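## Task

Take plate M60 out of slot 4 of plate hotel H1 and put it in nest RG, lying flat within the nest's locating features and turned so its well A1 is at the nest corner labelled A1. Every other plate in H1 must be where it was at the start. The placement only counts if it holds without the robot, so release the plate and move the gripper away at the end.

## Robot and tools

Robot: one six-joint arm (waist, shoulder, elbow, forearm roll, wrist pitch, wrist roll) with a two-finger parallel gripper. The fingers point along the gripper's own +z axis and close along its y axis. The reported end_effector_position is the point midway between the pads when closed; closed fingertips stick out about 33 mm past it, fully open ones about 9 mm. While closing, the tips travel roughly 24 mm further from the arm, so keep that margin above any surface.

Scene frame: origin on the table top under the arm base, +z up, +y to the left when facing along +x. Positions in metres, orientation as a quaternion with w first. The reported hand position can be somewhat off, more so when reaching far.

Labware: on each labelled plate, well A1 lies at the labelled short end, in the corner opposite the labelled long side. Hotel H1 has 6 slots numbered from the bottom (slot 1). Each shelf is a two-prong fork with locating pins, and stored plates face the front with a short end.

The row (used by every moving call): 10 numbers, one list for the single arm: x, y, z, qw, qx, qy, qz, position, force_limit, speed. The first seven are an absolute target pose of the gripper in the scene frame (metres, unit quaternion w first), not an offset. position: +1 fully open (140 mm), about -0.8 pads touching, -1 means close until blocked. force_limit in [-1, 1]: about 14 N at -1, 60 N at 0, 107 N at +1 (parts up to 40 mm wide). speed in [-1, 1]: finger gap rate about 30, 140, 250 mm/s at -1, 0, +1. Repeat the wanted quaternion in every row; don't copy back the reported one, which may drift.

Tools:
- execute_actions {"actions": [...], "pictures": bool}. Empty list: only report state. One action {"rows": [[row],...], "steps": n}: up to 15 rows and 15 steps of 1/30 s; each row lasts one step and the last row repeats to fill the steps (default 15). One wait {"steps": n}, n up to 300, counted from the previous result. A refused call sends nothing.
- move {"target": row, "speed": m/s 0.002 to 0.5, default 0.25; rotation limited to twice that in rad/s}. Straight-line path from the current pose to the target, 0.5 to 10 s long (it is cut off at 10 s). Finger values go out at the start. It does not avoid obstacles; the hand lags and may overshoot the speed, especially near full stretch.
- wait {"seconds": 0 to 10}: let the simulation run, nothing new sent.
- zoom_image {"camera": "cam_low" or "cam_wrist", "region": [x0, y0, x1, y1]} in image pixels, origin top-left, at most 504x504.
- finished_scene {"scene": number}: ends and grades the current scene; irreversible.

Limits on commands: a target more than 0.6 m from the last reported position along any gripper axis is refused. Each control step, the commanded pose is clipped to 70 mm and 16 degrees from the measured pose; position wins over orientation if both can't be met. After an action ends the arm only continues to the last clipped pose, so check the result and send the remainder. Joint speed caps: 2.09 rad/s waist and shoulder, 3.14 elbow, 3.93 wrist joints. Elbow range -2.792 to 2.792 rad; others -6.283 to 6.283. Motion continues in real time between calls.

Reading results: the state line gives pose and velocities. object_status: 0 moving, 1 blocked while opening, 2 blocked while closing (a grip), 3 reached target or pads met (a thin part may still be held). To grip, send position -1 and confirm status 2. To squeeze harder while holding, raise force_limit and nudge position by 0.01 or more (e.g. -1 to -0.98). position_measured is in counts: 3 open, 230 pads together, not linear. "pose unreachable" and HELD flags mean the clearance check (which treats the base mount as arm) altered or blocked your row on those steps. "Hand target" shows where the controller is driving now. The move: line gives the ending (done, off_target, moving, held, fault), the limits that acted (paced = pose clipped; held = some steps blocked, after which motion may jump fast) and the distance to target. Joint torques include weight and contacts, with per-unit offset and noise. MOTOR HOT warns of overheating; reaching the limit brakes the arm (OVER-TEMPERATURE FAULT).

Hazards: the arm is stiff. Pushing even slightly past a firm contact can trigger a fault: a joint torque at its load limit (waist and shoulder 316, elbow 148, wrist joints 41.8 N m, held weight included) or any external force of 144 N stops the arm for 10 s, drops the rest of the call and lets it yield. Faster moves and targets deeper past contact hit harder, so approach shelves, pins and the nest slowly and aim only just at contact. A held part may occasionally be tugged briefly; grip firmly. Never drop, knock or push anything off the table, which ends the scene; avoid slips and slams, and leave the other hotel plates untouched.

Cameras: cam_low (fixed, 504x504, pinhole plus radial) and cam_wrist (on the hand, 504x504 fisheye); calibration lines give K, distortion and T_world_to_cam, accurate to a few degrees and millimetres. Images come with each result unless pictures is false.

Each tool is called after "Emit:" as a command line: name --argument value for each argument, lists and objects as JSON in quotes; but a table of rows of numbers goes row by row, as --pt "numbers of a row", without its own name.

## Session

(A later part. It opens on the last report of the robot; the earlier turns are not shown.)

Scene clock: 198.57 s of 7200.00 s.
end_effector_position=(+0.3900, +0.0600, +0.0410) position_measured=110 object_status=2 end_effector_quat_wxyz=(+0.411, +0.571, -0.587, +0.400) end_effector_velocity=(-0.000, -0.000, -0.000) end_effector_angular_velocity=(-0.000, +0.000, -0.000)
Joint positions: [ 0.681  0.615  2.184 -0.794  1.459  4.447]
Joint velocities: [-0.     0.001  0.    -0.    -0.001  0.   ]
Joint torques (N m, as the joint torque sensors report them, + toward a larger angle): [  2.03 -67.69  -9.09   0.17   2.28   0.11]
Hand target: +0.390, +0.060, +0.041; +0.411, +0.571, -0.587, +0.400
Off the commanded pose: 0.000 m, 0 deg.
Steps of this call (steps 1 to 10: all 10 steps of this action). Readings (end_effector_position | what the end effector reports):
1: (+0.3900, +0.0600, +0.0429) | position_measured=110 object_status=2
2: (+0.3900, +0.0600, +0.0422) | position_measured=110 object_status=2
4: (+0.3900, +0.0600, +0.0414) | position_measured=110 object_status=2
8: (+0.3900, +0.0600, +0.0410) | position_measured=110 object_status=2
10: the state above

Emit:
execute_actions --actions '[{"rows":[[0.39,0.06,0.0395,0.4113,0.5711,-0.5873,0.3999,-1,0.3,-1],[0.39,0.06,0.0395,0.4113,0.5711,-0.5873,0.3999,-1,0.3,-1],[0.39,0.06,0.0395,0.4113,0.5711,-0.5873,0.3999,-1,0.3,-1],[0.39,0.06,0.038,0.4113,0.5711,-0.5873,0.3999,-1,0.3,-1]],"steps":12}]' --pictures false

Scene clock: 201.60 s of 7200.00 s.
end_effector_position=(+0.3900, +0.0600, +0.0380) position_measured=110 object_status=2 end_effector_quat_wxyz=(+0.411, +0.571, -0.587, +0.400) end_effector_velocity=(+0.000, -0.000, -0.001) end_effector_angular_velocity=(+0.001, +0.002, +0.001)
Joint positions: [ 0.681  0.621  2.184 -0.794  1.455  4.45 ]
Joint velocities: [-0.     0.001  0.    -0.    -0.001 -0.001]
Joint torques (N m, as the joint torque sensors report them, + toward a larger angle): [  1.85 -69.95  -8.37   0.12   2.16  -0.25]
Hand target: +0.390, +0.060, +0.038; +0.411, +0.571, -0.587, +0.400
Off the commanded pose: 0.000 m, 0 deg.
Steps of this call (steps 1 to 79: nothing new was sent; steps 80 to 91: all 12 steps of this action). Readings (end_effector_position | what the end effector reports):
80: (+0.3900, +0.0600, +0.0409) | position_measured=110 object_status=2
81: (+0.3900, +0.0600, +0.0404) | position_measured=110 object_status=2
83: (+0.3900, +0.0600, +0.0397) | position_measured=110 object_status=2
87: (+0.3900, +0.0600, +0.0382) | position_measured=110 object_status=2
91: the state above

Emit:
execute_actions --actions '[{"rows":[[0.39,0.06,0.0355,0.4113,0.5711,-0.5873,0.3999,-1,0.3,-1]],"steps":10}]' --pictures false

Scene clock: 214.33 s of 7200.00 s.
end_effector_position=(+0.3900, +0.0600, +0.0355) position_measured=110 object_status=2 end_effector_quat_wxyz=(+0.411, +0.571, -0.587, +0.400) end_effector_velocity=(-0.000, -0.000, -0.000) end_effector_angular_velocity=(+0.000, +0.001, -0.000)
Joint positions: [ 0.681  0.625  2.184 -0.794  1.452  4.454]
Joint velocities: [-0.001  0.     0.     0.    -0.    -0.001]
Joint torques (N m, as the joint torque sensors report them, + toward a larger angle): [  1.84 -68.08  -8.34   0.26   0.85  -0.03]
Hand target: +0.390, +0.060, +0.035; +0.411, +0.571, -0.587, +0.400
Off the commanded pose: 0.000 m, 0 deg.
Steps of this call (steps 1 to 90: nothing new was sent; then 9.40 s passed at rest; steps 91 to 100: all 10 steps of this action). Readings (end_effector_position | what the end effector reports):
91: (+0.3900, +0.0600, +0.0378) | position_measured=110 object_status=2
92: (+0.3900, +0.0600, +0.0370) | position_measured=110 object_status=2
94: (+0.3900, +0.0600, +0.0360) | position_measured=110 object_status=2
98: (+0.3900, +0.0600, +0.0356) | position_measured=110 object_status=2
100: the state above

Emit:
move --target '[0.39,0.06,0.035,0.4113,0.5711,-0.5873,0.3999,0.4,0.3,0]' --speed 0.01

Emit:
move --target '[0.389,0.025,0.0465,0.2452,0.6552,-0.6738,0.2384,0.4,0.3,0]' --speed 0.15

Emit:
move --target '[0.389,0.025,0.0465,0.2452,0.6552,-0.6738,0.2384,-1,0.3,-1]'

Emit:
zoom_image --camera "cam_low" --region '[170, 225, 240, 270]'

Scene clock: 221.43 s of 7200.00 s.
end_effector_position=(+0.3900, +0.0600, +0.0350) position_measured=78 object_status=3 end_effector_quat_wxyz=(+0.411, +0.571, -0.587, +0.400) end_effector_velocity=(+0.000, -0.000, -0.000) end_effector_angular_velocity=(+0.000, +0.000, -0.000)
Joint positions: [ 0.681  0.626  2.184 -0.794  1.451  4.454]
Joint velocities: [-0.     0.    -0.     0.     0.    -0.001]
Joint torques (N m, as the joint torque sensors report them, + toward a larger angle): [  1.62 -69.02  -8.25   0.2    2.06  -0.07]
Hand target: +0.390, +0.060, +0.035; +0.411, +0.571, -0.587, +0.400
Off the commanded pose: 0.000 m, 0 deg.
After step 90, 3.40 s passed at rest.
move: done
camera_calibration (this result's frames):
cam_wrist: T_world_to_cam=[[-0.994727, 0.0215657, 0.100261, 0.381127], [-0.054243, 0.719054, -0.692834, 0.00209457], [-0.0870343, -0.694619, -0.714093, 0.275078], [0, 0, 0, 1]] pos_world=[0.403173, 0.181349, 0.159671]

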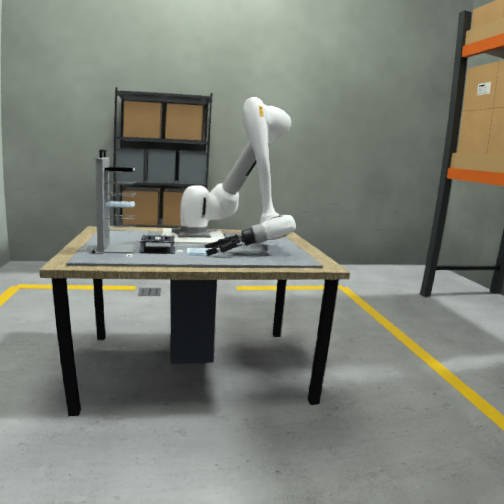

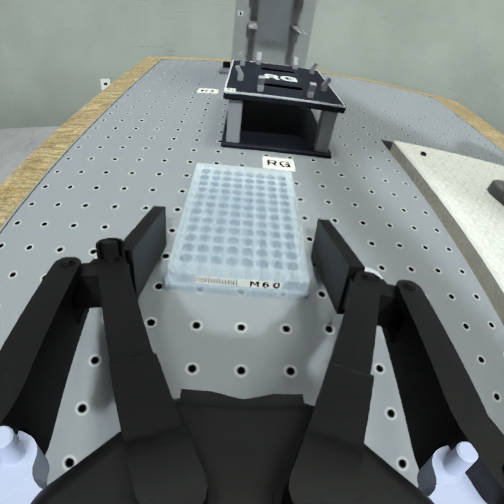

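Scene clock: 223.53 s of 7200.00 s.
end_effector_position=(+0.3894, +0.0252, +0.0468) position_measured=78 object_status=3 end_effector_quat_wxyz=(+0.245, +0.655, -0.674, +0.238) end_effector_velocity=(-0.000, -0.000, +0.000) end_effector_angular_velocity=(+0.004, +0.000, -0.000)
Joint positions: [ 0.461  0.265  2.309 -0.697  1.074  4.136]
Joint velocities: [-0.002 -0.003  0.001  0.002 -0.002 -0.003]
Joint torques (N m, as the joint torque sensors report them, + toward a larger angle): [  2.88 -43.93 -19.29   0.76   1.32  -0.38]
Hand target: +0.389, +0.025, +0.047; +0.245, +0.655, -0.674, +0.238
Off the commanded pose: 0.000 m, 0 deg.
move: done
camera_calibration (this result's frames):
cam_wrist: T_world_to_cam=[[-0.99612, -0.0272778, 0.083669, 0.382619], [-0.04682, 0.969294, -0.241405, 0.00493882], [-0.0745149, -0.244386, -0.966811, 0.254837], [0, 0, 0, 1]] pos_world=[0.400355, 0.0679285, 0.215559]

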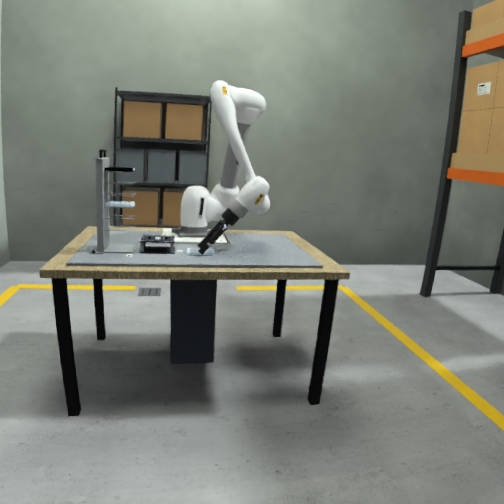

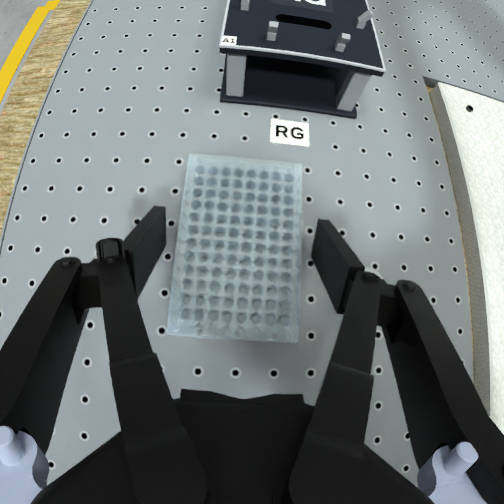

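Scene clock: 224.47 s of 7200.00 s.
end_effector_position=(+0.3890, +0.0250, +0.0466) position_measured=113 object_status=2 end_effector_quat_wxyz=(+0.245, +0.655, -0.674, +0.238) end_effector_velocity=(+0.000, -0.000, +0.000) end_effector_angular_velocity=(+0.000, -0.002, -0.002)
Joint positions: [ 0.461  0.265  2.31  -0.697  1.073  4.136]
Joint velocities: [-0.001 -0.    -0.    -0.    -0.     0.002]
Joint torques (N m, as the joint torque sensors report them, + toward a larger angle): [ -5.26 -32.24  -8.05   0.65  -1.69   0.09]
Hand target: +0.389, +0.025, +0.046; +0.245, +0.655, -0.674, +0.238
Off the commanded pose: 0.000 m, 0 deg.
move: done
camera_calibration (this result's frames):
cam_wrist: T_world_to_cam=[[-0.996119, -0.0276896, 0.0835435, 0.382313], [-0.0471684, 0.969347, -0.241126, 0.00516747], [-0.074306, -0.244131, -0.966891, 0.254486], [0, 0, 0, 1]] pos_world=[0.399983, 0.0677051, 0.215367]

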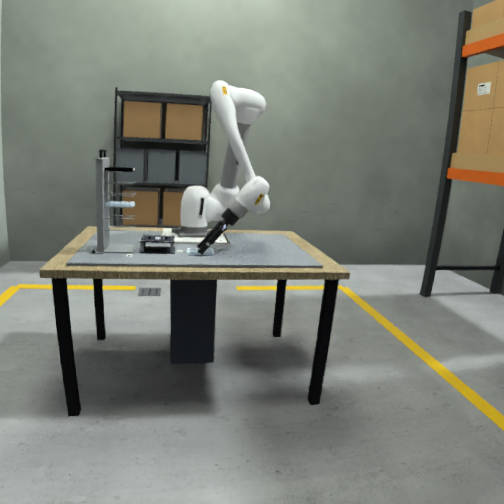

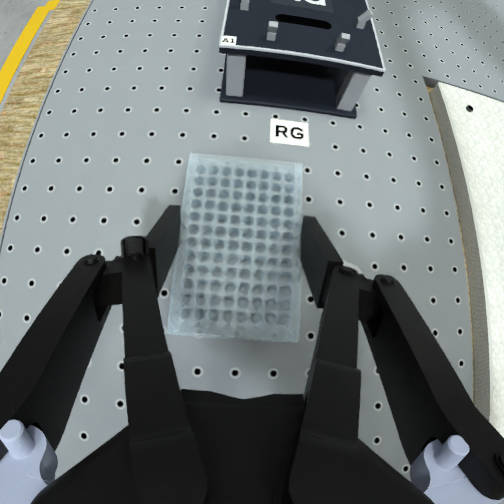

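Region (170, 225, 240, 270) of cam_low's 504x504 image, scaled by 7.200, with more detail than that image has; it fills the top 324 rows of this view, and the rest is white.

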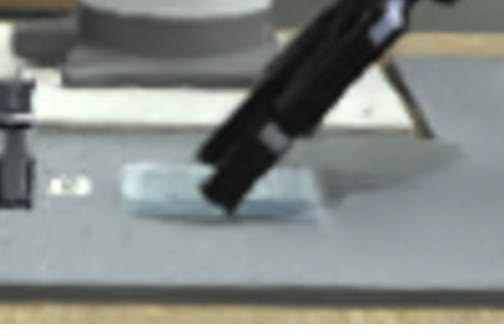

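Emit:
move --target '[0.389,0.025,0.15,0.2452,0.6552,-0.6738,0.2384,-1,0.3,-1]' --speed 0.12

Emit:
move --target '[0.3495,-0.175,0.15,0.2452,0.6552,-0.6738,0.2384,-1,0.3,-1]' --speed 0.15

Emit:
move --target '[0.3495,-0.175,0.122,0.2452,0.6552,-0.6738,0.2384,-1,0.3,-1]' --speed 0.03

Emit:
zoom_image --camera "cam_wrist" --region '[120, 120, 370, 390]'

Scene clock: 229.27 s of 7200.00 s.
end_effector_position=(+0.3889, +0.0249, +0.1500) position_measured=113 object_status=2 end_effector_quat_wxyz=(+0.245, +0.655, -0.674, +0.238) end_effector_velocity=(-0.000, +0.000, +0.001) end_effector_angular_velocity=(+0.000, -0.001, -0.000)
Joint positions: [ 0.461  0.096  2.239 -0.634  1.262  3.975]
Joint velocities: [ 0.    -0.002 -0.001  0.     0.001 -0.   ]
Joint torques (N m, as the joint torque sensors report them, + toward a larger angle): [  1.95 -34.   -26.57   1.16   0.62  -0.18]
Hand target: +0.389, +0.025, +0.150; +0.245, +0.655, -0.674, +0.238
Off the commanded pose: 0.000 m, 0 deg.
After step 90, 0.57 s passed at rest.
move: done
camera_calibration (this result's frames):
cam_wrist: T_world_to_cam=[[-0.996097, -0.0279641, 0.083723, 0.373531], [-0.0474689, 0.969367, -0.240987, 0.0302563], [-0.0744193, -0.24402, -0.966911, 0.354503], [0, 0, 0, 1]] pos_world=[0.399891, 0.067622, 0.318791]

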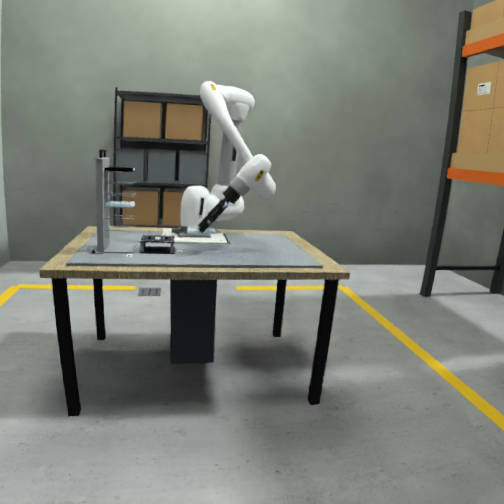

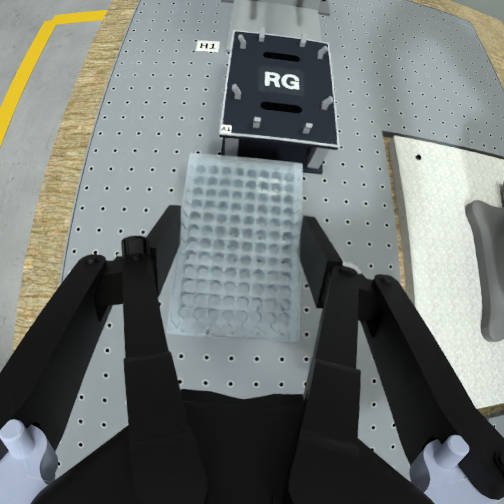

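Scene clock: 231.03 s of 7200.00 s.
end_effector_position=(+0.3498, -0.1752, +0.1501) position_measured=113 object_status=2 end_effector_quat_wxyz=(+0.245, +0.655, -0.674, +0.239) end_effector_velocity=(+0.000, -0.001, -0.000) end_effector_angular_velocity=(+0.001, -0.001, -0.001)
Joint positions: [ 0.008 -0.071  2.407 -0.844  1.04   3.714]
Joint velocities: [-0.003 -0.     0.    -0.001 -0.002 -0.001]
Joint torques (N m, as the joint torque sensors report them, + toward a larger angle): [  1.42 -18.35 -28.31   0.6    0.47   0.26]
Hand target: +0.350, -0.175, +0.150; +0.245, +0.655, -0.674, +0.239
Off the commanded pose: 0.000 m, 0 deg.
move: done
camera_calibration (this result's frames):
cam_wrist: T_world_to_cam=[[-0.996176, -0.0277354, 0.082849, 0.329185], [-0.0471032, 0.969151, -0.241926, 0.222421], [-0.0735833, -0.244903, -0.966751, 0.302389], [0, 0, 0, 1]] pos_world=[0.360654, -0.132374, 0.318872]

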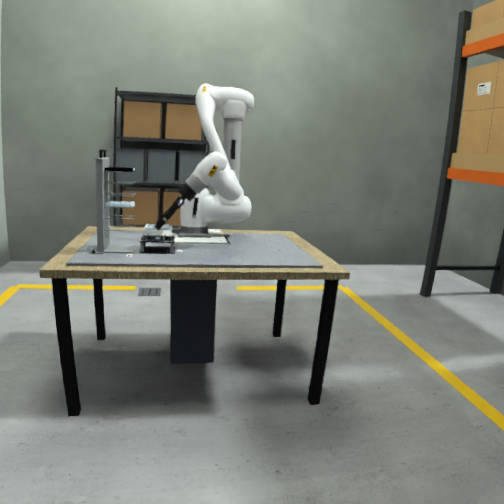

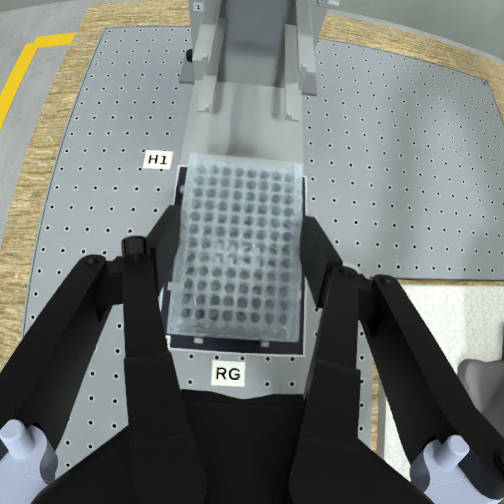

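Scene clock: 232.23 s of 7200.00 s.
end_effector_position=(+0.3495, -0.1750, +0.1220) position_measured=113 object_status=2 end_effector_quat_wxyz=(+0.245, +0.655, -0.674, +0.238) end_effector_velocity=(-0.000, -0.000, -0.001) end_effector_angular_velocity=(-0.000, -0.000, -0.002)
Joint positions: [ 0.007 -0.022  2.434 -0.878  0.991  3.78 ]
Joint velocities: [-0.     0.002  0.001 -0.001 -0.001  0.004]
Joint torques (N m, as the joint torque sensors report them, + toward a larger angle): [  2.4  -22.33 -24.81   0.47   0.52   0.13]
Hand target: +0.350, -0.175, +0.122; +0.245, +0.655, -0.674, +0.238
Off the commanded pose: 0.000 m, 0 deg.
move: done
camera_calibration (this result's frames):
cam_wrist: T_world_to_cam=[[-0.996113, -0.0275702, 0.0836563, 0.331116], [-0.0470831, 0.969341, -0.241167, 0.215363], [-0.0744424, -0.244169, -0.966871, 0.275749], [0, 0, 0, 1]] pos_world=[0.360497, -0.132302, 0.290852]

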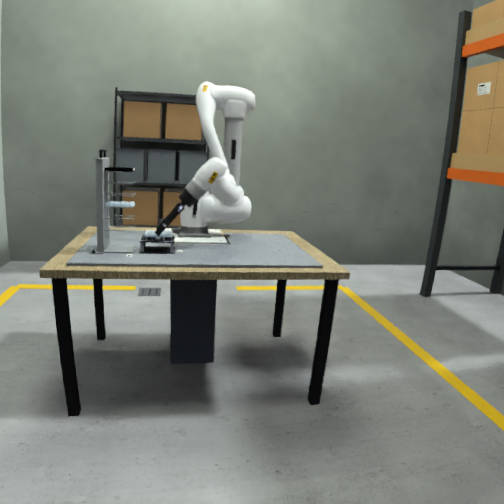

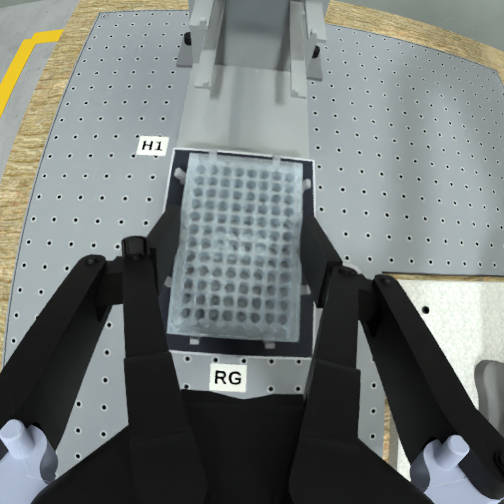

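Region (120, 120, 370, 390) of cam_wrist's 504x504 image, scaled by 1.867, with more detail than that image has; it fills the left 467 columns of this view, and the rest is white.

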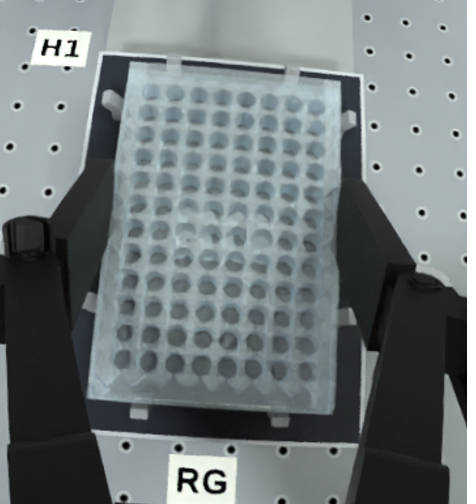

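Emit:
move --target '[0.35,-0.177,0.117,0.2452,0.6552,-0.6738,0.2384,-1,0.3,-1]' --speed 0.01

Emit:
zoom_image --camera "cam_wrist" --region '[120, 120, 370, 390]'

Scene clock: 235.80 s of 7200.00 s.
end_effector_position=(+0.3500, -0.1770, +0.1170) position_measured=113 object_status=2 end_effector_quat_wxyz=(+0.245, +0.655, -0.674, +0.238) end_effector_velocity=(-0.000, -0.000, -0.001) end_effector_angular_velocity=(+0.000, -0.000, -0.000)
Joint positions: [ 0.002 -0.012  2.438 -0.888  0.979  3.79 ]
Joint velocities: [-0.001  0.     0.001 -0.001 -0.002  0.001]
Joint torques (N m, as the joint torque sensors report them, + toward a larger angle): [  2.65 -21.48 -24.67   0.48   0.75   0.03]
Hand target: +0.350, -0.177, +0.117; +0.245, +0.655, -0.674, +0.238
Off the commanded pose: 0.000 m, 0 deg.
move: done
camera_calibration (this result's frames):
cam_wrist: T_world_to_cam=[[-0.996112, -0.0276746, 0.0836379, 0.331949], [-0.0471792, 0.969339, -0.241154, 0.216131], [-0.0743997, -0.244163, -0.966876, 0.270442], [0, 0, 0, 1]] pos_world=[0.360976, -0.134286, 0.285841]

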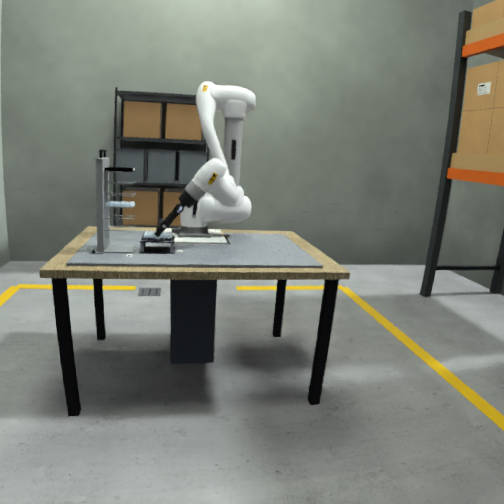

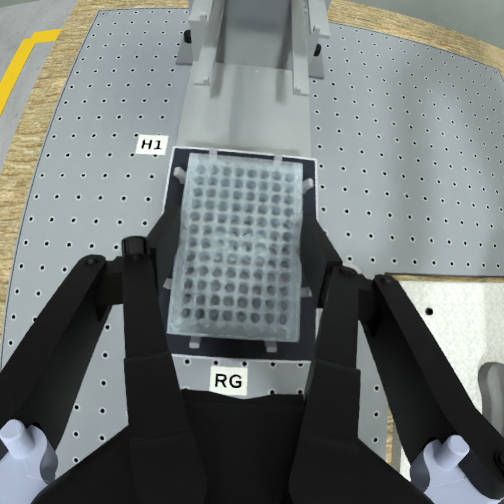

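Region (120, 120, 370, 390) of cam_wrist's 504x504 image, scaled by 1.867, with more detail than that image has; it fills the left 467 columns of this view, and the rest is white.

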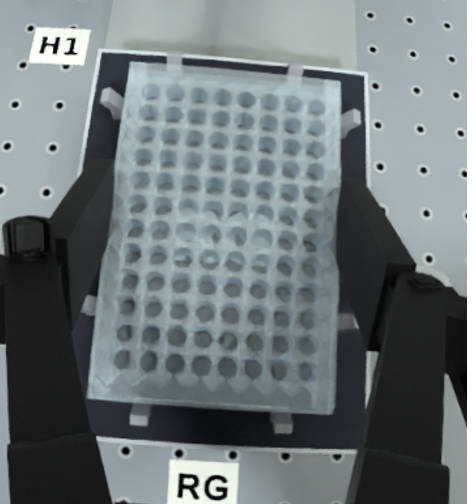

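Emit:
execute_actions --actions '[{"rows":[[0.35,-0.1775,0.1145,0.2452,0.6552,-0.6738,0.2384,-1,0.3,-1]],"steps":10}]' --pictures false

Scene clock: 238.17 s of 7200.00 s.
end_effector_position=(+0.3500, -0.1775, +0.1145) position_measured=113 object_status=2 end_effector_quat_wxyz=(+0.245, +0.655, -0.674, +0.238) end_effector_velocity=(-0.000, -0.000, -0.000) end_effector_angular_velocity=(+0.000, -0.000, -0.001)
Joint positions: [ 0.    -0.008  2.441 -0.892  0.974  3.796]
Joint velocities: [-0.001  0.     0.    -0.    -0.001  0.001]
Joint torques (N m, as the joint torque sensors report them, + toward a larger angle): [  2.65 -22.13 -24.64   0.74   0.53  -0.17]
Hand target: +0.350, -0.178, +0.114; +0.245, +0.655, -0.674, +0.238
Off the commanded pose: 0.000 m, 0 deg.
Steps of this call (steps 1 to 61: nothing new was sent; steps 62 to 71: all 10 steps of this action). Readings (end_effector_position | what the end effector reports):
62: (+0.3500, -0.1770, +0.1169) | position_measured=113 object_status=2
63: (+0.3500, -0.1772, +0.1161) | position_measured=113 object_status=2
65: (+0.3500, -0.1774, +0.1150) | position_measured=113 object_status=2
69: (+0.3500, -0.1775, +0.1146) | position_measured=113 object_status=2
71: the state above

Emit:
execute_actions --actions '[{"rows":[[0.35,-0.1775,0.112,0.2452,0.6552,-0.6738,0.2384,-1,0.3,-1]],"steps":10}]' --pictures false

Scene clock: 244.27 s of 7200.00 s.
end_effector_position=(+0.3500, -0.1775, +0.1120) position_measured=113 object_status=2 end_effector_quat_wxyz=(+0.245, +0.655, -0.674, +0.238) end_effector_velocity=(+0.000, +0.000, -0.000) end_effector_angular_velocity=(+0.000, -0.000, +0.001)
Joint positions: [ 0.    -0.003  2.443 -0.896  0.97   3.802]
Joint velocities: [ 0.001  0.001  0.001 -0.    -0.001  0.001]
Joint torques (N m, as the joint torque sensors report them, + toward a larger angle): [  2.64 -22.27 -23.21   1.35  -0.01   0.31]
Hand target: +0.350, -0.178, +0.112; +0.245, +0.655, -0.674, +0.238
Off the commanded pose: 0.000 m, 0 deg.
Steps of this call (steps 1 to 90: nothing new was sent; then 2.77 s passed at rest; steps 91 to 100: all 10 steps of this action). Readings (end_effector_position | what the end effector reports):
91: (+0.3500, -0.1775, +0.1144) | position_measured=113 object_status=2
92: (+0.3500, -0.1775, +0.1136) | position_measured=113 object_status=2
94: (+0.3500, -0.1775, +0.1125) | position_measured=113 object_status=2
98: (+0.3500, -0.1775, +0.1121) | position_measured=113 object_status=2
100: the state above

Emit:
execute_actions --actions '[{"rows":[[0.35,-0.1775,0.1105,0.2452,0.6552,-0.6738,0.2384,-1,0.3,-1]],"steps":10}]'

Emit:
zoom_image --camera "cam_wrist" --region '[120, 120, 370, 390]'

Emit:
zoom_image --camera "cam_low" --region '[130, 220, 190, 260]'

Scene clock: 247.53 s of 7200.00 s.
end_effector_position=(+0.3500, -0.1775, +0.1105) position_measured=113 object_status=2 end_effector_quat_wxyz=(+0.245, +0.655, -0.674, +0.238) end_effector_velocity=(+0.000, +0.000, -0.000) end_effector_angular_velocity=(+0.000, +0.001, +0.001)
Joint positions: [ 0.    -0.     2.444 -0.898  0.967  3.806]
Joint velocities: [ 0.001  0.001  0.    -0.    -0.001 -0.   ]
Joint torques (N m, as the joint torque sensors report them, + toward a larger angle): [  3.73 -18.22 -19.61   2.71  -2.17  -0.13]
Hand target: +0.350, -0.178, +0.110; +0.245, +0.655, -0.674, +0.238
Off the commanded pose: 0.000 m, 0 deg.
Steps of this call (steps 1 to 88: nothing new was sent; steps 89 to 98: all 10 steps of this action). Readings (end_effector_position | what the end effector reports):
89: (+0.3500, -0.1775, +0.1119) | position_measured=113 object_status=2
90: (+0.3500, -0.1775, +0.1114) | position_measured=113 object_status=2
92: (+0.3500, -0.1775, +0.1108) | position_measured=113 object_status=2
96: (+0.3500, -0.1775, +0.1106) | position_measured=113 object_status=2
98: the state above
camera_calibration (this result's frames):
cam_wrist: T_world_to_cam=[[-0.996113, -0.0276967, 0.0836136, 0.332496], [-0.0471966, 0.969332, -0.241179, 0.215071], [-0.0743694, -0.244188, -0.966872, 0.26403], [0, 0, 0, 1]] pos_world=[0.36099, -0.134793, 0.279352]

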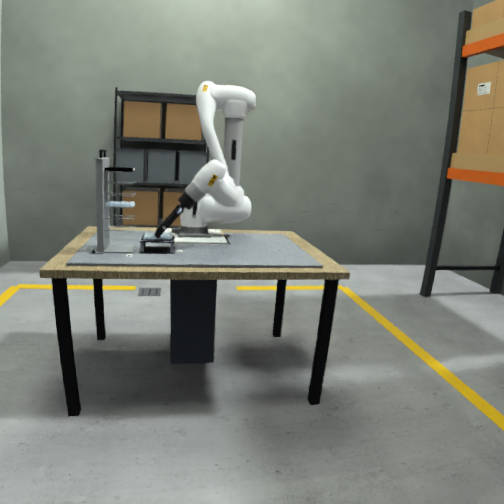

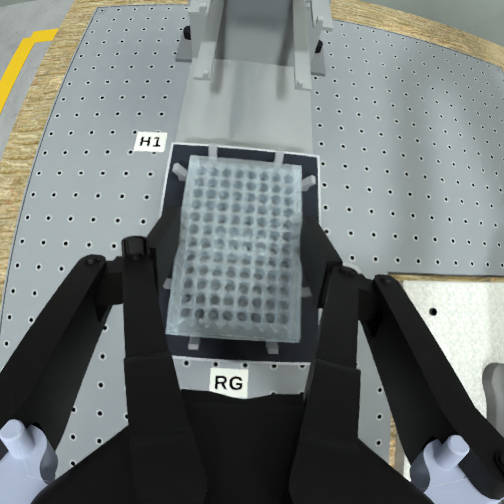

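Region (120, 120, 370, 390) of cam_wrist's 504x504 image, scaled by 1.867, with more detail than that image has; it fills the left 467 columns of this view, and the rest is white.

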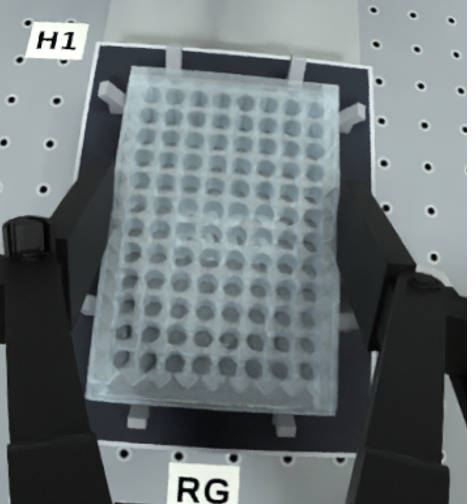

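Region (130, 220, 190, 260) of cam_low's 504x504 image, scaled by 8.400, with more detail than that image has.

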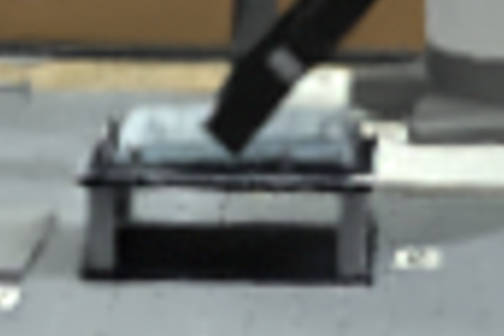

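The near end is caught on the front locators and tilting; shift −y.

Emit:
execute_actions --actions '[{"rows":[[0.35,-0.1795,0.1105,0.2452,0.6552,-0.6738,0.2384,-1,0.3,-1],[0.35,-0.1795,0.1105,0.2452,0.6552,-0.6738,0.2384,-1,0.3,-1],[0.35,-0.1795,0.1105,0.2452,0.6552,-0.6738,0.2384,-1,0.3,-1],[0.35,-0.1795,0.1105,0.2452,0.6552,-0.6738,0.2384,-1,0.3,-1],[0.35,-0.1795,0.1105,0.2452,0.6552,-0.6738,0.2384,-1,0.3,-1],[0.35,-0.1795,0.109,0.2452,0.6552,-0.6738,0.2384,-1,0.3,-1]],"steps":15}]'

Emit:
zoom_image --camera "cam_wrist" --region '[120, 120, 370, 390]'

Scene clock: 254.33 s of 7200.00 s.
end_effector_position=(+0.3500, -0.1795, +0.1090) position_measured=113 object_status=2 end_effector_quat_wxyz=(+0.245, +0.655, -0.674, +0.238) end_effector_velocity=(-0.000, -0.000, -0.000) end_effector_angular_velocity=(-0.000, +0.000, -0.002)
Joint positions: [-0.005  0.002  2.446 -0.903  0.962  3.808]
Joint velocities: [-0.001  0.001  0.001 -0.001 -0.     0.002]
Joint torques (N m, as the joint torque sensors report them, + toward a larger angle): [ -0.74 -21.37 -24.03  -0.92   1.42  -0.05]
Hand target: +0.350, -0.180, +0.109; +0.245, +0.655, -0.674, +0.238
Off the commanded pose: 0.000 m, 0 deg.
Steps of this call (steps 1 to 90: nothing new was sent; then 3.30 s passed at rest; steps 91 to 105: all 15 steps of this action). Readings (end_effector_position | what the end effector reports):
91: (+0.3500, -0.1776, +0.1105) | position_measured=113 object_status=2
92: (+0.3500, -0.1782, +0.1104) | position_measured=113 object_status=2
94: (+0.3499, -0.1790, +0.1103) | position_measured=113 object_status=2
98: (+0.3500, -0.1794, +0.1095) | position_measured=113 object_status=2
105: the state above
camera_calibration (this result's frames):
cam_wrist: T_world_to_cam=[[-0.996109, -0.0277437, 0.0836526, 0.332535], [-0.0472488, 0.96934, -0.241138, 0.216648], [-0.0743977, -0.244153, -0.966879, 0.262087], [0, 0, 0, 1]] pos_world=[0.360976, -0.13679, 0.277831]

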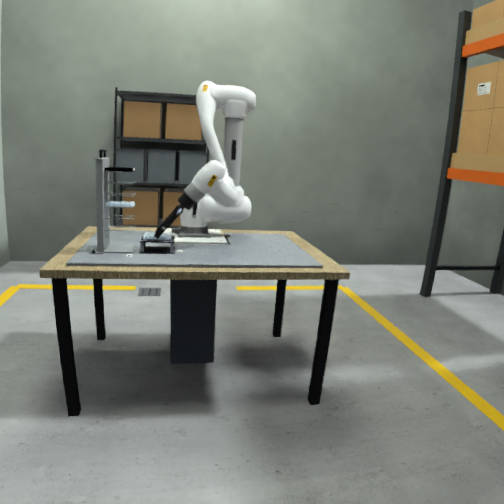

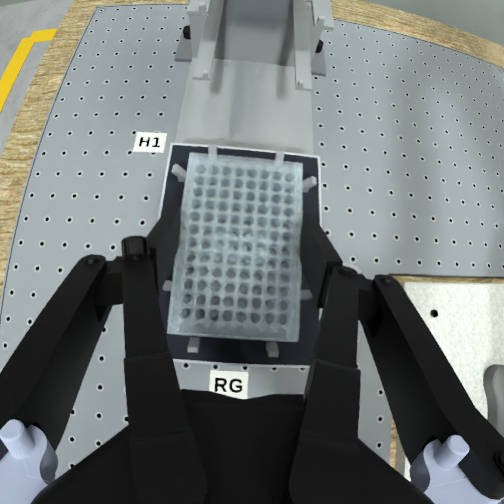

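Region (120, 120, 370, 390) of cam_wrist's 504x504 image, scaled by 1.867, with more detail than that image has; it fills the left 467 columns of this view, and the rest is white.

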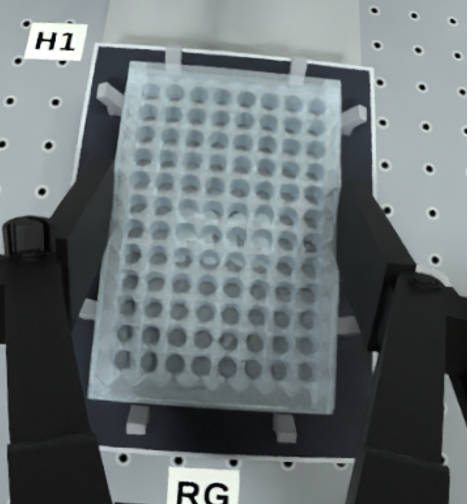

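Emit:
execute_actions --actions '[{"rows":[[0.35,-0.1787,0.109,0.2452,0.6552,-0.6738,0.2384,-1,0.3,-1],[0.35,-0.1787,0.109,0.2452,0.6552,-0.6738,0.2384,-1,0.3,-1],[0.35,-0.1787,0.109,0.2452,0.6552,-0.6738,0.2384,-1,0.3,-1],[0.35,-0.1787,0.109,0.2452,0.6552,-0.6738,0.2384,-1,0.3,-1],[0.35,-0.1787,0.1075,0.2452,0.6552,-0.6738,0.2384,-1,0.3,-1]],"steps":15}]' --pictures false

Scene clock: 258.70 s of 7200.00 s.
end_effector_position=(+0.3500, -0.1787, +0.1075) position_measured=113 object_status=2 end_effector_quat_wxyz=(+0.245, +0.655, -0.674, +0.238) end_effector_velocity=(+0.000, +0.000, -0.000) end_effector_angular_velocity=(+0.000, -0.001, +0.000)
Joint positions: [-0.003  0.005  2.447 -0.905  0.96   3.813]
Joint velocities: [ 0.     0.    -0.    -0.    -0.001  0.001]
Joint torques (N m, as the joint torque sensors report them, + toward a larger angle): [  2.54 -22.13 -23.98   1.04  -0.24  -0.07]
Hand target: +0.350, -0.179, +0.107; +0.245, +0.655, -0.674, +0.238
Off the commanded pose: 0.000 m, 0 deg.
Steps of this call (steps 1 to 90: nothing new was sent; then 0.87 s passed at rest; steps 91 to 105: all 15 steps of this action). Readings (end_effector_position | what the end effector reports):
91: (+0.3500, -0.1795, +0.1090) | position_measured=113 object_status=2
92: (+0.3501, -0.1793, +0.1090) | position_measured=113 object_status=2
94: (+0.3500, -0.1790, +0.1090) | position_measured=113 object_status=2
98: (+0.3499, -0.1787, +0.1078) | position_measured=113 object_status=2
105: the state above

Emit:
execute_actions --actions '[{"rows":[[0.35,-0.1789,0.1063,0.2452,0.6552,-0.6738,0.2384,-1,0.3,-1]],"steps":10}]' --pictures false

Scene clock: 264.90 s of 7200.00 s.
end_effector_position=(+0.3501, -0.1789, +0.1064) position_measured=113 object_status=2 end_effector_quat_wxyz=(+0.245, +0.655, -0.674, +0.238) end_effector_velocity=(-0.000, -0.000, -0.000) end_effector_angular_velocity=(+0.000, +0.000, +0.000)
Joint positions: [-0.003  0.008  2.448 -0.907  0.958  3.816]
Joint velocities: [-0.001  0.     0.    -0.    -0.001 -0.   ]
Joint torques (N m, as the joint torque sensors report them, + toward a larger angle): [ -4.57  -5.45 -12.08   2.2   -5.95   0.31]
Hand target: +0.350, -0.179, +0.106; +0.245, +0.655, -0.674, +0.238
Off the commanded pose: 0.000 m, 0 deg.
Steps of this call (steps 1 to 90: nothing new was sent; then 2.87 s passed at rest; steps 91 to 100: all 10 steps of this action). Readings (end_effector_position | what the end effector reports):
91: (+0.3500, -0.1787, +0.1074) | position_measured=113 object_status=2
92: (+0.3500, -0.1787, +0.1070) | position_measured=113 object_status=2
94: (+0.3501, -0.1788, +0.1067) | position_measured=113 object_status=2
98: (+0.3501, -0.1789, +0.1064) | position_measured=113 object_status=2
100: the state above

Seated (nest 60 mm above board).

Emit:
move --target '[0.35,-0.1789,0.107,0.2452,0.6552,-0.6738,0.2384,0.4,0.3,0]' --speed 0.01

Emit:
move --target '[0.35,-0.1,0.25,0.2452,0.6552,-0.6738,0.2384,0.4,0.3,0]' --speed 0.2

Emit:
zoom_image --camera "cam_wrist" --region '[150, 100, 350, 330]'

Scene clock: 269.47 s of 7200.00 s.
end_effector_position=(+0.3500, -0.1789, +0.1070) position_measured=78 object_status=3 end_effector_quat_wxyz=(+0.245, +0.655, -0.674, +0.238) end_effector_velocity=(-0.000, +0.000, -0.000) end_effector_angular_velocity=(-0.000, -0.001, -0.002)
Joint positions: [-0.003  0.006  2.447 -0.906  0.959  3.814]
Joint velocities: [0.    0.    0.    0.    0.    0.003]
Joint torques (N m, as the joint torque sensors report them, + toward a larger angle): [  1.65 -22.1  -23.36   0.57   0.62  -0.01]
Hand target: +0.350, -0.179, +0.107; +0.245, +0.655, -0.674, +0.238
Off the commanded pose: 0.000 m, 0 deg.
After step 90, 0.87 s passed at rest.
move: done
camera_calibration (this result's frames):
cam_wrist: T_world_to_cam=[[-0.996112, -0.0276619, 0.0836458, 0.332722], [-0.0471676, 0.969344, -0.241139, 0.215564], [-0.0744111, -0.244147, -0.966879, 0.260278], [0, 0, 0, 1]] pos_world=[0.360964, -0.136206, 0.275807]

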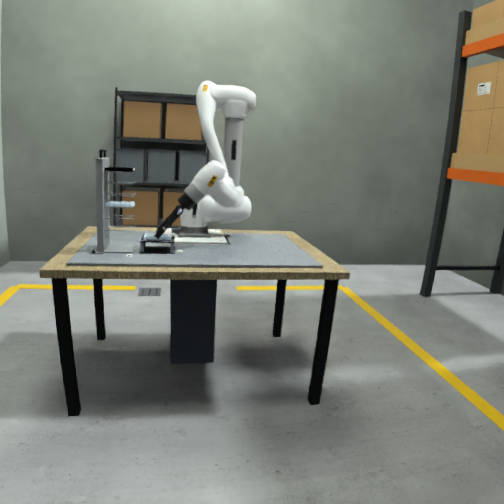

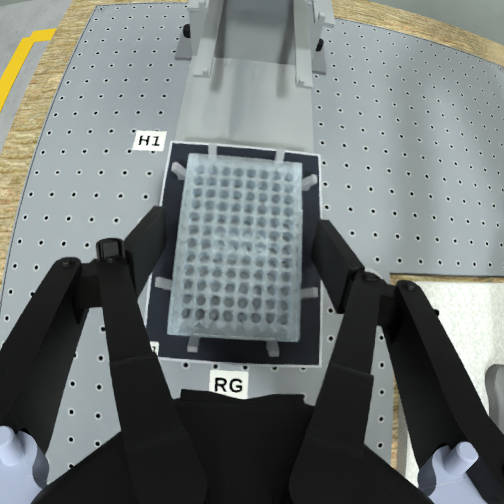

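Scene clock: 270.70 s of 7200.00 s.
end_effector_position=(+0.3498, -0.0999, +0.2499) position_measured=78 object_status=3 end_effector_quat_wxyz=(+0.245, +0.655, -0.674, +0.238) end_effector_velocity=(+0.000, +0.001, +0.001) end_effector_angular_velocity=(+0.000, -0.001, +0.001)
Joint positions: [ 0.211 -0.175  2.27  -0.698  1.326  3.657]
Joint velocities: [ 0.002 -0.001 -0.002  0.001  0.002 -0.   ]
Joint torques (N m, as the joint torque sensors report them, + toward a larger angle): [  0.33 -14.42 -33.67   1.43   0.65   0.01]
Hand target: +0.350, -0.100, +0.250; +0.245, +0.655, -0.674, +0.238
Off the commanded pose: 0.000 m, 0 deg.
move: done
camera_calibration (this result's frames):
cam_wrist: T_world_to_cam=[[-0.996069, -0.0282452, 0.0839623, 0.32257], [-0.0477704, 0.969451, -0.240588, 0.173521], [-0.0746019, -0.243653, -0.966989, 0.417894], [0, 0, 0, 1]] pos_world=[0.360767, -0.0572877, 0.418763]

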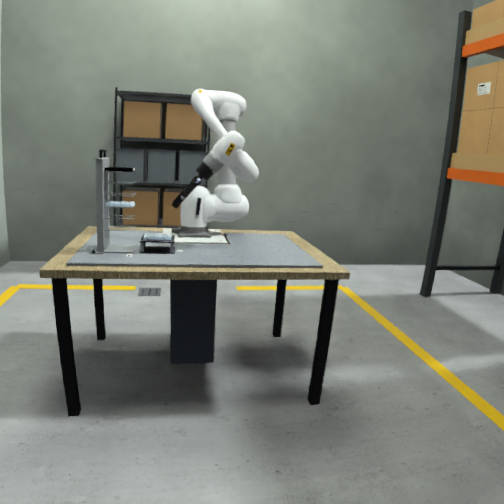

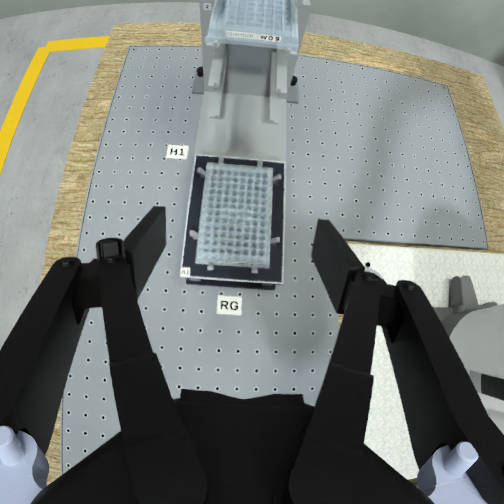

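Region (150, 100, 350, 330) of cam_wrist's 504x504 image, scaled by 2.191, with more detail than that image has; it fills the left 438 columns of this view, and the rest is white.

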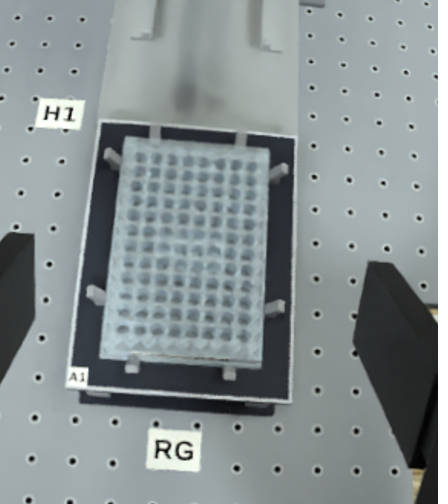

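Emit:
finished_scene --scene 1

The scene is finished: the task was done.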